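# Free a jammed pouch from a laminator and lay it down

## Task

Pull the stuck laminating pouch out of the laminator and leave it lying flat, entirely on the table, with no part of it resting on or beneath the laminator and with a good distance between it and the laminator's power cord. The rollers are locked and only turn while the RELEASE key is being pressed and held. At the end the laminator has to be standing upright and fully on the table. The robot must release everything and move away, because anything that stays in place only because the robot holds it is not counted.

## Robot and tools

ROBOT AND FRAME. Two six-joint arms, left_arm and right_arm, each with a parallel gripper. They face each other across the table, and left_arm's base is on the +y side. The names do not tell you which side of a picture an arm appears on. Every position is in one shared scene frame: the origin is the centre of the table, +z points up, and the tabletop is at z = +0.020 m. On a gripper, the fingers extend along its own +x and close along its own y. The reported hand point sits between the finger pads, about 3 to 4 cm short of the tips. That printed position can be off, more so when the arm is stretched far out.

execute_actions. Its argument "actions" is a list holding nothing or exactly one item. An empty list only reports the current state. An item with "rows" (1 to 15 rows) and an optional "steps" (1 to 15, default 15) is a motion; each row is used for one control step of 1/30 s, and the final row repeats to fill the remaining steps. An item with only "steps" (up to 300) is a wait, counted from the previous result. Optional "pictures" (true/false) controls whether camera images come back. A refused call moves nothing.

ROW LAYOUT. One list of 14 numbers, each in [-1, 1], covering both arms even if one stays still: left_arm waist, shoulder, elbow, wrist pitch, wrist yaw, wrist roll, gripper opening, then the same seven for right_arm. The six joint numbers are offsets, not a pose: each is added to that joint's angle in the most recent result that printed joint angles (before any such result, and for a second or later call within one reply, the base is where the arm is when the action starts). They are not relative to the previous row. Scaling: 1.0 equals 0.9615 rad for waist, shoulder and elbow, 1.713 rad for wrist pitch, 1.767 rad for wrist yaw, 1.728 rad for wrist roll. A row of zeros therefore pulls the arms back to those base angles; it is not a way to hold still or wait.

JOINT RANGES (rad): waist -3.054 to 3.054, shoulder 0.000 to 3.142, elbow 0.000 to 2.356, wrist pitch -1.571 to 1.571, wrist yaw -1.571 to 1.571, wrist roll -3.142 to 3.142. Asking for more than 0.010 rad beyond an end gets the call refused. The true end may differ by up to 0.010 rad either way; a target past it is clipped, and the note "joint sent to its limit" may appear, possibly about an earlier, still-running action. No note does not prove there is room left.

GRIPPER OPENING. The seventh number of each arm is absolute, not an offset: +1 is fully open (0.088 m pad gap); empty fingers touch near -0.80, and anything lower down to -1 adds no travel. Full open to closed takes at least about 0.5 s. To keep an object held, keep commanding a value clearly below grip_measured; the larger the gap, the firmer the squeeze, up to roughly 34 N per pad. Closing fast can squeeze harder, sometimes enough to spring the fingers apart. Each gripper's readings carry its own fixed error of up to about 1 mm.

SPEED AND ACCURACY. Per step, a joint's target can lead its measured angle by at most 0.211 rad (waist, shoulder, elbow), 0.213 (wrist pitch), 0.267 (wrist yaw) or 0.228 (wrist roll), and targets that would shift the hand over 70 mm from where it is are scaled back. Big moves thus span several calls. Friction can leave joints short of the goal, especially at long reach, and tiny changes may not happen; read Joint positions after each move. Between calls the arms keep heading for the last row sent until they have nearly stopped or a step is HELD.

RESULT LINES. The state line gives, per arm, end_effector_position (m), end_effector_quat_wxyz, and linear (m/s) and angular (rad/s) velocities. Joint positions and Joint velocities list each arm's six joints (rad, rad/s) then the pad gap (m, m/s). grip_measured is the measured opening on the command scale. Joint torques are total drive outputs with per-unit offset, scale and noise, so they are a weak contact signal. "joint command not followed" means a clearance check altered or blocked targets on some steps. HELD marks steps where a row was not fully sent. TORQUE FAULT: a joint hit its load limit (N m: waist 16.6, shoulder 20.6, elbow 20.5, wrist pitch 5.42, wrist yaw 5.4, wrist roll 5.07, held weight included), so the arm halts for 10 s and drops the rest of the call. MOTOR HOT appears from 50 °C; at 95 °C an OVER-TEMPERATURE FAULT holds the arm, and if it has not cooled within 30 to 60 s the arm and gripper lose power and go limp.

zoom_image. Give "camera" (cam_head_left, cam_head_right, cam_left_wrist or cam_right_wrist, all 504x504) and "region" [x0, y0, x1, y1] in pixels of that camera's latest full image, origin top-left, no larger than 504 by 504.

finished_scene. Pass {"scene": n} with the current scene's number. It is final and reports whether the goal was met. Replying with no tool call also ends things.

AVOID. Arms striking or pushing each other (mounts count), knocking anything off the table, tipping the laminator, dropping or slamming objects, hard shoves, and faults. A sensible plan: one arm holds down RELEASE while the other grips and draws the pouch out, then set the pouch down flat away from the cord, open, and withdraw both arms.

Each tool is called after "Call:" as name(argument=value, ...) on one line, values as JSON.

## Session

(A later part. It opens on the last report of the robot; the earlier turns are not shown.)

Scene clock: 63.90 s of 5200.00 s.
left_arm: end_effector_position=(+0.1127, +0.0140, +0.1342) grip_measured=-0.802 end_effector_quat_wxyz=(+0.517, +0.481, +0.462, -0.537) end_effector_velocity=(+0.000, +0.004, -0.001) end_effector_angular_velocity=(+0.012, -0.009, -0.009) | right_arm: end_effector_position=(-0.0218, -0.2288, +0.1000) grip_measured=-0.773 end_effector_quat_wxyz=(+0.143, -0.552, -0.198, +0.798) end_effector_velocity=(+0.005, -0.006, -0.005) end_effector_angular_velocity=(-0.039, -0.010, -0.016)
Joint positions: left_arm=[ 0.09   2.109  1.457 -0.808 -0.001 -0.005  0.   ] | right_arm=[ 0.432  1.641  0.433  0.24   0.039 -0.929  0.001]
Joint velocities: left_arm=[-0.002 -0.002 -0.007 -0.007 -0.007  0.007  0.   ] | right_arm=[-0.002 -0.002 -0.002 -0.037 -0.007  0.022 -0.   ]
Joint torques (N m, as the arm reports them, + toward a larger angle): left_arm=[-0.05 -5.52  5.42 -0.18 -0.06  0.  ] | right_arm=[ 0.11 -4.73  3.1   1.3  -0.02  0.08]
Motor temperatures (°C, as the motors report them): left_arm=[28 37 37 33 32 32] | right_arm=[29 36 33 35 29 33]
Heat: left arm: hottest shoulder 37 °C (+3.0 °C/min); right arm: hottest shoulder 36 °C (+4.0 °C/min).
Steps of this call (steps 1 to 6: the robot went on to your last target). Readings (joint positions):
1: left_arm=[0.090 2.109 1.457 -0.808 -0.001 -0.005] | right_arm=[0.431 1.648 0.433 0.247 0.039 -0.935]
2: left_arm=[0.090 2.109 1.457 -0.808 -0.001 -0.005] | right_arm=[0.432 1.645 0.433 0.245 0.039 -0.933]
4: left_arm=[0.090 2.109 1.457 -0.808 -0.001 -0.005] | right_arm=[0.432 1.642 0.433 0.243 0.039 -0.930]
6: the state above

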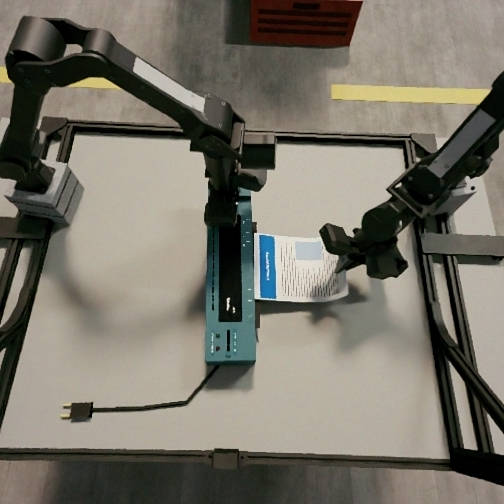

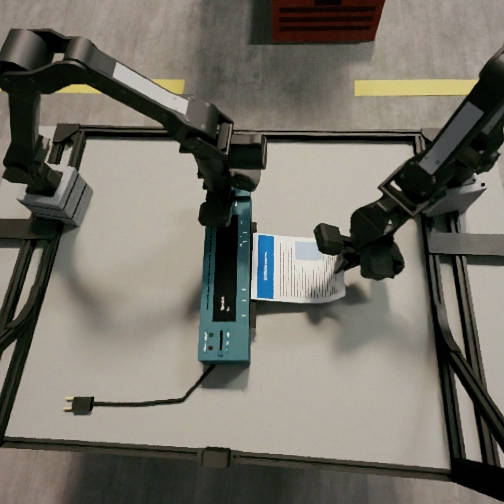

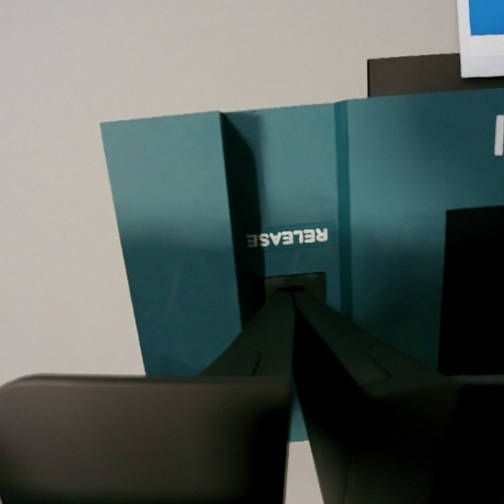

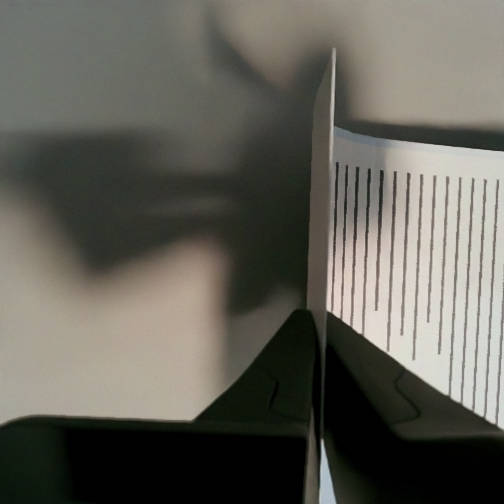

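Call:
execute_actions(actions=[{"rows":[[0,0.03,0,0,0,0,-0.9,0.016,0,-0.004,0,-0.002,0.011,-1],[0,0.015,0,0,0,0,-0.9,0.033,0,-0.008,0,-0.004,0.022,-1],[0,0,0,0,0,0,-0.9,0.049,0,-0.012,0,-0.006,0.033,-1],[0,-0.02,0,0,0,0,-0.9,0.066,0,-0.016,0,-0.008,0.044,-1],[0,-0.04,0,0,0,0,-0.9,0.082,0,-0.02,0,-0.01,0.055,-1],[0,-0.07,0,0,0,0,-0.9,0.098,0.005,-0.025,0,-0.012,0.066,-1],[0,-0.1,0,0,0,0,-0.9,0.115,0.01,-0.03,0,-0.014,0.076,-1],[0,-0.15,-0.02,0,0,0,-0.9,0.131,0.018,-0.035,-0.002,-0.016,0.087,-1],[0,-0.21,-0.06,0,0,0,-0.9,0.148,0.026,-0.04,-0.003,-0.018,0.098,-1],[0,-0.27,-0.1,0,0,0,-0.9,0.164,0.034,-0.046,-0.004,-0.02,0.109,-1],[0,-0.33,-0.15,0,0,0,-0.9,0.18,0.042,-0.052,-0.005,-0.022,0.12,-1],[0,-0.39,-0.2,0,0,0,-0.9,0.197,0.05,-0.058,-0.007,-0.022,0.131,-1],[0,-0.45,-0.26,0,0,0,-0.9,0.197,0.057,-0.063,-0.007,-0.022,0.131,-1],[0,-0.51,-0.32,0,0,0,-0.9,0.197,0.064,-0.068,-0.007,-0.022,0.131,-1],[0,-0.9,-0.7,-0.1,0,0,-0.9,0.197,0.071,-0.073,-0.007,-0.022,0.131,-1]],"steps":15}], pictures=false)

Call:
execute_actions(actions=[{"steps":12}])

Scene clock: 68.77 s of 5200.00 s.
left_arm: end_effector_position=(+0.1149, +0.0631, +0.2232) grip_measured=-0.802 end_effector_quat_wxyz=(+0.555, +0.432, +0.415, -0.578) end_effector_velocity=(+0.026, +0.603, +0.132) end_effector_angular_velocity=(+0.919, -0.046, +0.002) | right_arm: end_effector_position=(-0.0426, -0.2886, +0.0755) grip_measured=-0.772 end_effector_quat_wxyz=(+0.090, -0.549, -0.135, +0.820) end_effector_velocity=(+0.056, -0.094, -0.091) end_effector_angular_velocity=(-0.324, -0.247, +0.008)
Joint positions: left_arm=[ 0.09   1.698  1.24  -0.825 -0.001 -0.005  0.   ] | right_arm=[ 0.613  1.685  0.386  0.233  0.003 -0.721  0.001]
Joint velocities: left_arm=[-0.007 -1.683 -1.145 -1.458 -0.007 -0.007  0.   ] | right_arm=[ 0.125  0.198 -0.159 -0.037 -0.037  0.154 -0.001]
Joint torques (N m, as the arm reports them, + toward a larger angle): left_arm=[-0.06 -6.05  2.58 -0.41 -0.02  0.  ] | right_arm=[-0.06 -2.81  2.27  1.05 -0.07  0.2 ]
Motor temperatures (°C, as the motors report them): left_arm=[28 37 36 33 32 32] | right_arm=[29 35 33 35 29 33]
Heat: left arm: hottest shoulder 37 °C (+2.0 °C/min); right arm: hottest shoulder 35 °C (+2.0 °C/min).
Steps of this call (steps 1 to 30: the robot went on to your last target; steps 31 to 131: nothing new was sent; steps 132 to 146: all 15 steps of this action). Readings (joint positions):
132: left_arm=[0.090 2.109 1.458 -0.808 -0.001 -0.005] | right_arm=[0.434 1.641 0.433 0.239 0.039 -0.924]
133: left_arm=[0.090 2.109 1.458 -0.808 -0.001 -0.005] | right_arm=[0.439 1.641 0.433 0.239 0.039 -0.916]
135: left_arm=[0.090 2.106 1.459 -0.808 -0.001 -0.005] | right_arm=[0.461 1.641 0.432 0.239 0.036 -0.890]
139: left_arm=[0.090 2.058 1.454 -0.816 -0.001 -0.005] | right_arm=[0.521 1.642 0.421 0.239 0.022 -0.823]
146: the state above

Scene clock: 69.17 s of 5200.00 s.
left_arm: end_effector_position=(+0.1216, +0.2111, +0.2050) grip_measured=-0.802 end_effector_quat_wxyz=(+0.521, +0.476, +0.457, -0.542) end_effector_velocity=(+0.001, +0.019, -0.007) end_effector_angular_velocity=(+0.012, -0.007, +0.006) | right_arm: end_effector_position=(-0.0398, -0.2920, +0.0716) grip_measured=-0.771 end_effector_quat_wxyz=(+0.088, -0.555, -0.131, +0.817) end_effector_velocity=(-0.001, -0.003, +0.001) end_effector_angular_velocity=(-0.014, +0.008, +0.014)
Joint positions: left_arm=[ 0.09   1.259  0.799 -0.981 -0.001 -0.005  0.   ] | right_arm=[ 0.619  1.695  0.379  0.233  0.007 -0.712  0.001]
Joint velocities: left_arm=[-0.002 -0.066 -0.071 -0.007 -0.007 -0.007  0.   ] | right_arm=[-0.002 -0.007 -0.002 -0.007 -0.022 -0.007 -0.   ]
Joint torques (N m, as the arm reports them, + toward a larger angle): left_arm=[-0.07 -4.9   5.74  0.59 -0.02  0.  ] | right_arm=[ 0.29 -2.23  1.7   0.98 -0.24  0.32]
Motor temperatures (°C, as the motors report them): left_arm=[28 37 36 33 32 32] | right_arm=[29 35 33 35 29 33]
Heat: left arm: hottest shoulder 37 °C (+2.0 °C/min); right arm: hottest shoulder 35 °C (+2.0 °C/min).
Steps of this call (steps 1 to 12: the robot went on to your last target). Readings (joint positions):
1: left_arm=[0.090 1.640 1.198 -0.870 -0.001 -0.005] | right_arm=[0.616 1.691 0.382 0.233 0.003 -0.718]
2: left_arm=[0.090 1.581 1.147 -0.902 -0.001 -0.005] | right_arm=[0.618 1.693 0.380 0.233 0.005 -0.717]
4: left_arm=[0.090 1.459 1.027 -0.945 -0.001 -0.005] | right_arm=[0.619 1.694 0.379 0.233 0.007 -0.714]
8: left_arm=[0.090 1.277 0.836 -0.981 -0.001 -0.005] | right_arm=[0.619 1.695 0.379 0.233 0.007 -0.713]
12: the state above

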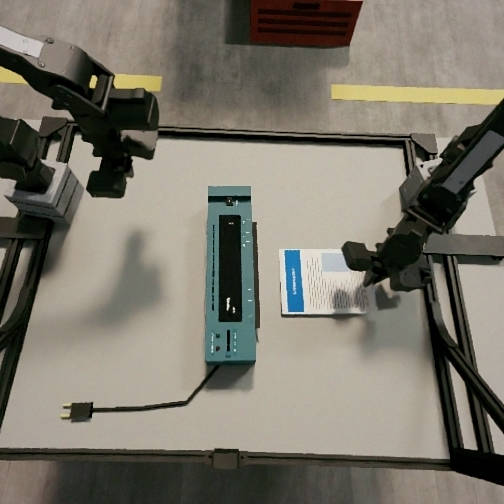

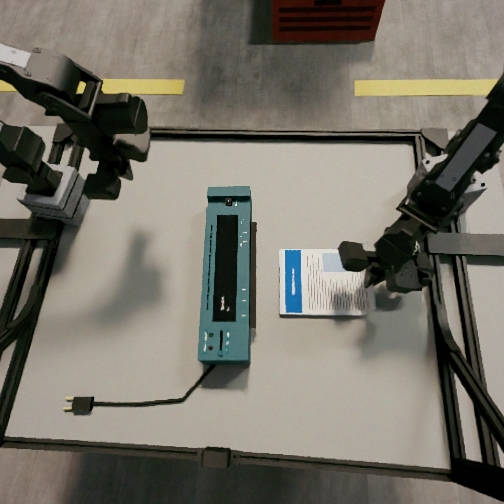

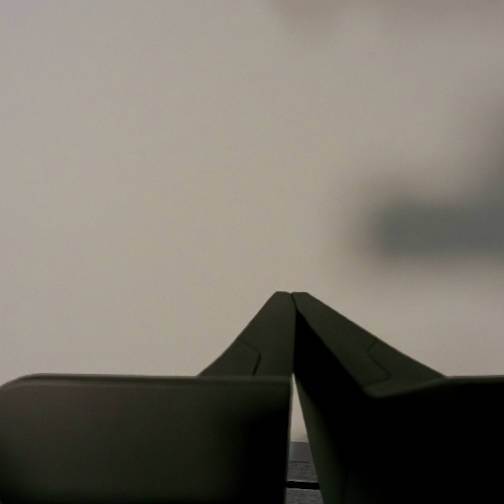

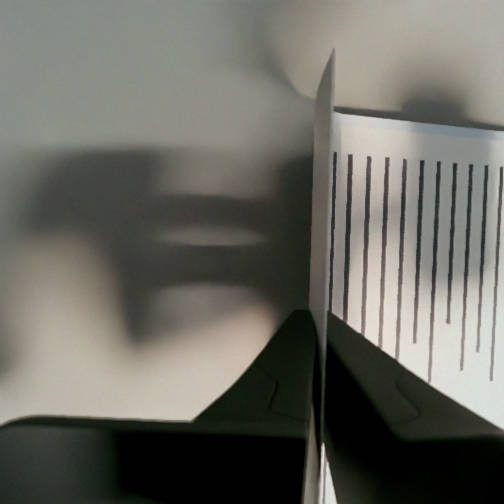

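Call:
execute_actions(actions=[{"rows":[[0,0,0,0,0,0,-0.9,0,0,0,0,0,0,-0.8],[0,0,0,0,0,0,-0.9,0,0,0,0,0,0,-0.72],[0,0,0,0,0,0,-0.9,0,0,0,0,0,0,-0.64],[0,0,0,0,0,0,-0.9,0,0,0,0,0,0,-0.56],[0,0,0,0,0,0,-0.9,0,0,0,0,0,0,-0.48],[0,0,0,0,0,0,-0.9,0,0,0,0,0,0,-0.4],[0,0,0,0,0,0,-0.9,0,0,0,0,0,0,-0.3],[0,0,0,0,0,0,-0.9,0,0,0,0,0,0,-0.2],[0,0,0,0,0,0,-0.9,0,0,0,0,0,0,-0.1],[0,0,0,0,0,0,-0.9,0,0,0,0,0,0,0],[0,0,0,0,0,0,-0.9,0,0,0,0,0,0,0.1]],"steps":15}])

Scene clock: 72.43 s of 5200.00 s.
left_arm: end_effector_position=(+0.1216, +0.2117, +0.2057) grip_measured=-0.802 end_effector_quat_wxyz=(+0.522, +0.475, +0.456, -0.543) end_effector_velocity=(+0.002, +0.003, -0.001) end_effector_angular_velocity=(+0.007, -0.009, -0.004) | right_arm: end_effector_position=(-0.0400, -0.2924, +0.0716) grip_measured=+0.060 end_effector_quat_wxyz=(+0.088, -0.555, -0.130, +0.817) end_effector_velocity=(+0.000, -0.003, +0.000) end_effector_angular_velocity=(-0.020, -0.000, +0.014)
Joint positions: left_arm=[ 0.09   1.252  0.796 -0.981 -0.001 -0.005  0.   ] | right_arm=[ 0.62   1.694  0.379  0.232  0.007 -0.71   0.042]
Joint velocities: left_arm=[ 0.002 -0.007 -0.007 -0.007 -0.007  0.007  0.   ] | right_arm=[-0.002 -0.007  0.002 -0.022 -0.022 -0.007  0.023]
Joint torques (N m, as the arm reports them, + toward a larger angle): left_arm=[-0.06 -2.91  7.1   0.4  -0.02  0.  ] | right_arm=[-0.13 -3.73  3.25  1.32 -0.02 -0.1 ]
Motor temperatures (°C, as the motors report them): left_arm=[28 36 36 33 32 32] | right_arm=[29 35 33 34 29 33]
Heat: left arm: hottest shoulder 36 °C (+1.0 °C/min); right arm: hottest shoulder 35 °C (+2.0 °C/min).
Steps of this call (steps 1 to 30: the robot went on to your last target; steps 31 to 83: nothing new was sent; steps 84 to 98: all 15 steps of this action). Readings (joint positions):
84: left_arm=[0.090 1.252 0.796 -0.981 -0.001 -0.005] | right_arm=[0.620 1.695 0.379 0.233 0.007 -0.710]
85: left_arm=[0.090 1.252 0.796 -0.981 -0.001 -0.005] | right_arm=[0.620 1.695 0.379 0.233 0.007 -0.710]
87: left_arm=[0.090 1.252 0.796 -0.981 -0.001 -0.005] | right_arm=[0.620 1.695 0.379 0.232 0.007 -0.710]
91: left_arm=[0.090 1.252 0.796 -0.981 -0.001 -0.005] | right_arm=[0.620 1.695 0.379 0.232 0.007 -0.710]
98: the state above

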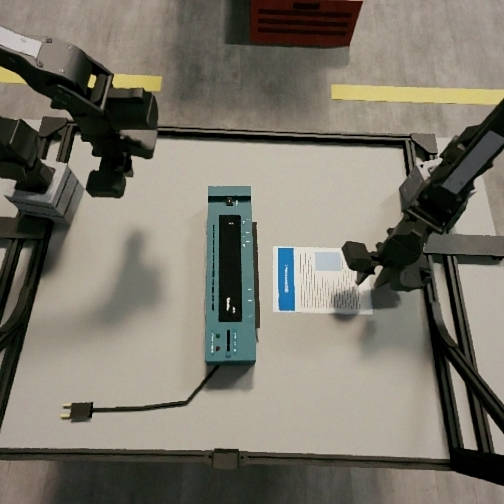

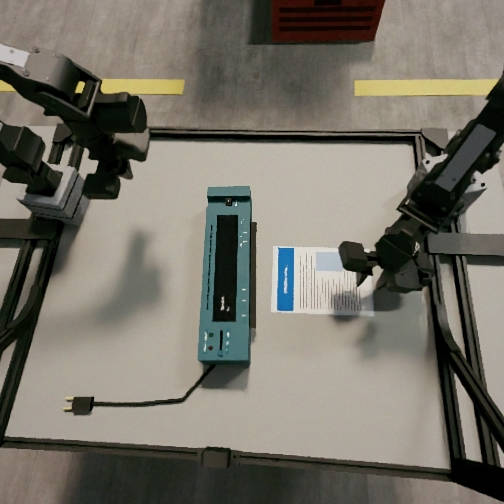

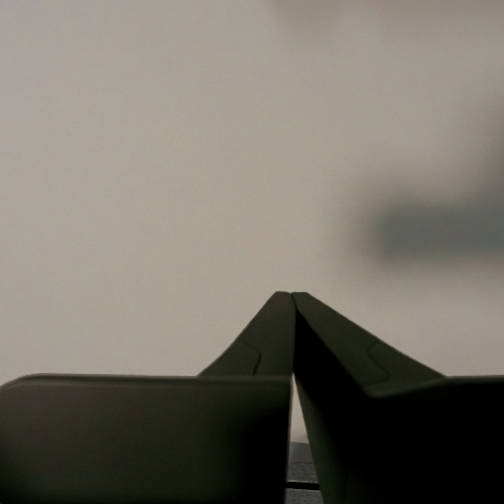

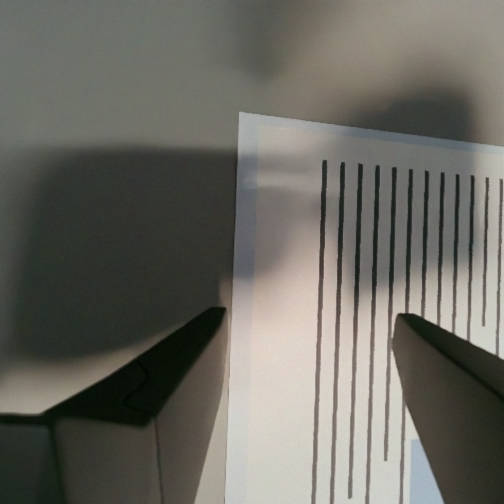

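Call:
execute_actions(actions=[{"rows":[[0,0,0,0,0,0,-0.9,0,-0.05,0.02,-0.04,0,0,0.3],[0,0,0,0,0,0,-0.9,0,-0.1,0.04,-0.08,0,0,0.3],[0,0,0,0,0,0,-0.9,0,-0.15,0.06,-0.12,0,0,0.3],[0,0,0,0,0,0,-0.9,0,-0.2,0.08,-0.16,0,0,0.3],[0,0,0,0,0,0,-0.9,0,-0.25,0.1,-0.2,0,0,0.3],[0,0,0,0,0,0,-0.9,0.05,-0.3,0.12,-0.24,0,0,0.3],[0,0,0,0,0,0,-0.9,0.1,-0.35,0.14,-0.28,0,0,0.3],[0,0,0,0,0,0,-0.9,0.15,-0.4,0.16,-0.32,0,0,0.3],[0,0,0,0,0,0,-0.9,0.2,-0.45,0.18,-0.36,0,0,0.3],[0,0,0,0,0,0,-0.9,0.25,-0.5,0.2,-0.4,0,0,0.3],[0,0,0,0,0,0,-0.9,0.3,-0.55,0.22,-0.45,0,0,0.3],[0,0,0,0,0,0,-0.9,0.55,-0.6,0.24,-0.58,0,0,0.3]],"steps":15}], pictures=false)

Call:
execute_actions(actions=[{"steps":14}])

Scene clock: 76.23 s of 5200.00 s.
left_arm: end_effector_position=(+0.1216, +0.2117, +0.2057) grip_measured=-0.802 end_effector_quat_wxyz=(+0.522, +0.475, +0.456, -0.543) end_effector_velocity=(+0.001, +0.005, -0.001) end_effector_angular_velocity=(+0.022, -0.007, +0.006) | right_arm: end_effector_position=(-0.0584, -0.4050, +0.1923) grip_measured=+0.299 end_effector_quat_wxyz=(-0.097, -0.535, -0.237, +0.805) end_effector_velocity=(+0.185, -0.448, +0.024) end_effector_angular_velocity=(-0.359, -1.063, +1.601)
Joint positions: left_arm=[ 0.09   1.252  0.796 -0.981 -0.001 -0.005  0.   ] | right_arm=[ 1.046  1.141  0.603 -0.599  0.004 -0.711  0.054]
Joint velocities: left_arm=[-0.002 -0.002 -0.002 -0.022 -0.007 -0.007  0.   ] | right_arm=[ 1.556 -0.471  0.266 -1.853 -0.125  0.007  0.   ]
Joint torques (N m, as the arm reports them, + toward a larger angle): left_arm=[-0.06 -3.71  6.74  0.41 -0.02  0.  ] | right_arm=[-1.14 -1.16  4.36  0.41  0.22 -0.02]
Motor temperatures (°C, as the motors report them): left_arm=[28 36 37 33 32 32] | right_arm=[29 35 33 34 29 33]
Heat: left arm: hottest elbow 37 °C (+1.0 °C/min); right arm: hottest shoulder 35 °C (+2.0 °C/min).
Steps of this call (steps 1 to 15: the robot went on to your last target; steps 16 to 90: nothing new was sent; then 0.30 s passed at rest; steps 91 to 105: all 15 steps of this action). Readings (joint positions):
91: left_arm=[0.090 1.252 0.796 -0.981 -0.001 -0.005] | right_arm=[0.620 1.688 0.381 0.218 0.007 -0.710]
92: left_arm=[0.090 1.252 0.796 -0.981 -0.001 -0.005] | right_arm=[0.620 1.671 0.386 0.182 0.007 -0.710]
94: left_arm=[0.090 1.252 0.796 -0.981 -0.001 -0.005] | right_arm=[0.620 1.608 0.403 0.080 0.007 -0.710]
98: left_arm=[0.090 1.252 0.796 -0.981 -0.001 -0.005] | right_arm=[0.674 1.426 0.478 -0.162 0.012 -0.710]
105: the state above

Scene clock: 76.70 s of 5200.00 s.
left_arm: end_effector_position=(+0.1216, +0.2117, +0.2057) grip_measured=-0.802 end_effector_quat_wxyz=(+0.522, +0.475, +0.456, -0.543) end_effector_velocity=(-0.002, +0.002, -0.001) end_effector_angular_velocity=(+0.013, +0.022, +0.012) | right_arm: end_effector_position=(-0.0321, -0.4325, +0.1853) grip_measured=+0.300 end_effector_quat_wxyz=(-0.159, -0.574, -0.247, +0.764) end_effector_velocity=(+0.001, -0.001, +0.001) end_effector_angular_velocity=(-0.014, -0.001, -0.021)
Joint positions: left_arm=[ 0.09   1.252  0.796 -0.981 -0.001 -0.005  0.   ] | right_arm=[ 1.147  1.122  0.608 -0.76   0.005 -0.71   0.054]
Joint velocities: left_arm=[ 0.007  0.002 -0.002 -0.007  0.022 -0.007  0.   ] | right_arm=[-0.002 -0.002  0.002 -0.007 -0.007  0.022 -0.   ]
Joint torques (N m, as the arm reports them, + toward a larger angle): left_arm=[-0.06 -3.71  6.74  0.4  -0.02  0.  ] | right_arm=[ 0.22 -2.58  5.52  0.93  0.06 -0.03]
Motor temperatures (°C, as the motors report them): left_arm=[28 36 37 33 32 32] | right_arm=[29 35 33 34 29 33]
Heat: left arm: hottest elbow 37 °C (+1.0 °C/min); right arm: hottest shoulder 35 °C (+2.0 °C/min).
Steps of this call (steps 1 to 14: the robot went on to your last target). Readings (joint positions):
1: left_arm=[0.090 1.252 0.796 -0.981 -0.001 -0.005] | right_arm=[1.089 1.130 0.608 -0.654 0.000 -0.710]
2: left_arm=[0.090 1.252 0.796 -0.981 -0.001 -0.005] | right_arm=[1.114 1.125 0.608 -0.695 0.000 -0.710]
4: left_arm=[0.090 1.252 0.796 -0.981 -0.001 -0.005] | right_arm=[1.135 1.125 0.608 -0.734 0.003 -0.710]
8: left_arm=[0.090 1.252 0.796 -0.981 -0.001 -0.005] | right_arm=[1.144 1.122 0.608 -0.755 0.005 -0.710]
14: the state above

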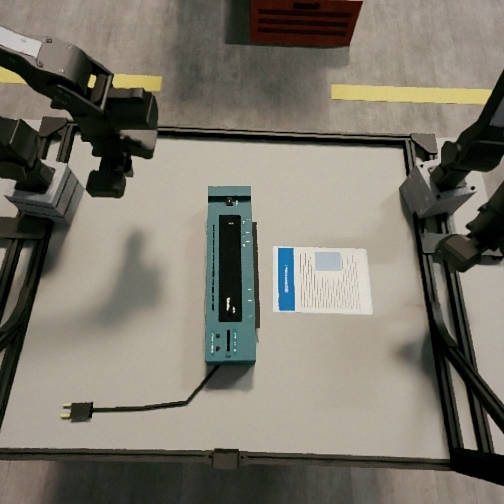

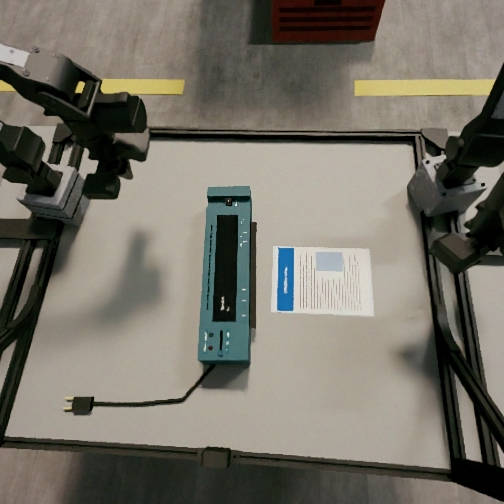

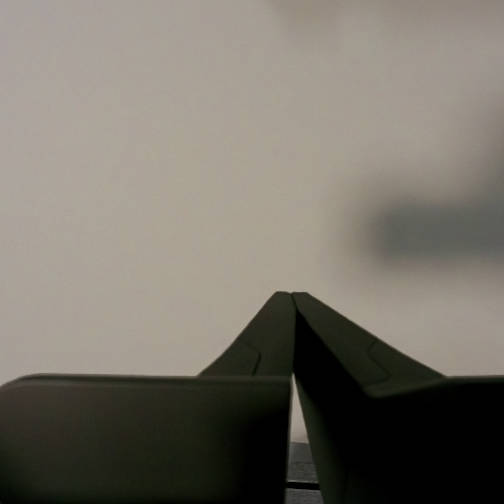

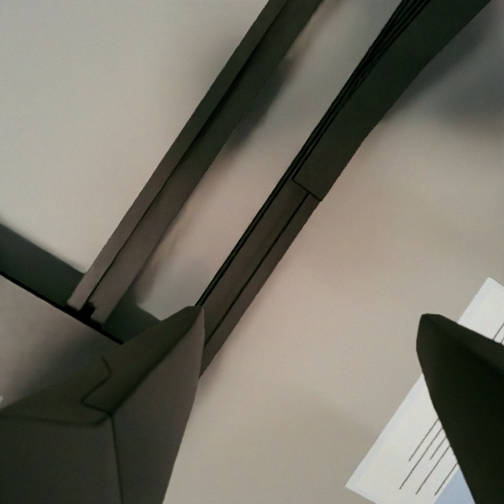

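Call:
finished_scene(scene=2)

The scene is finished: the task was done.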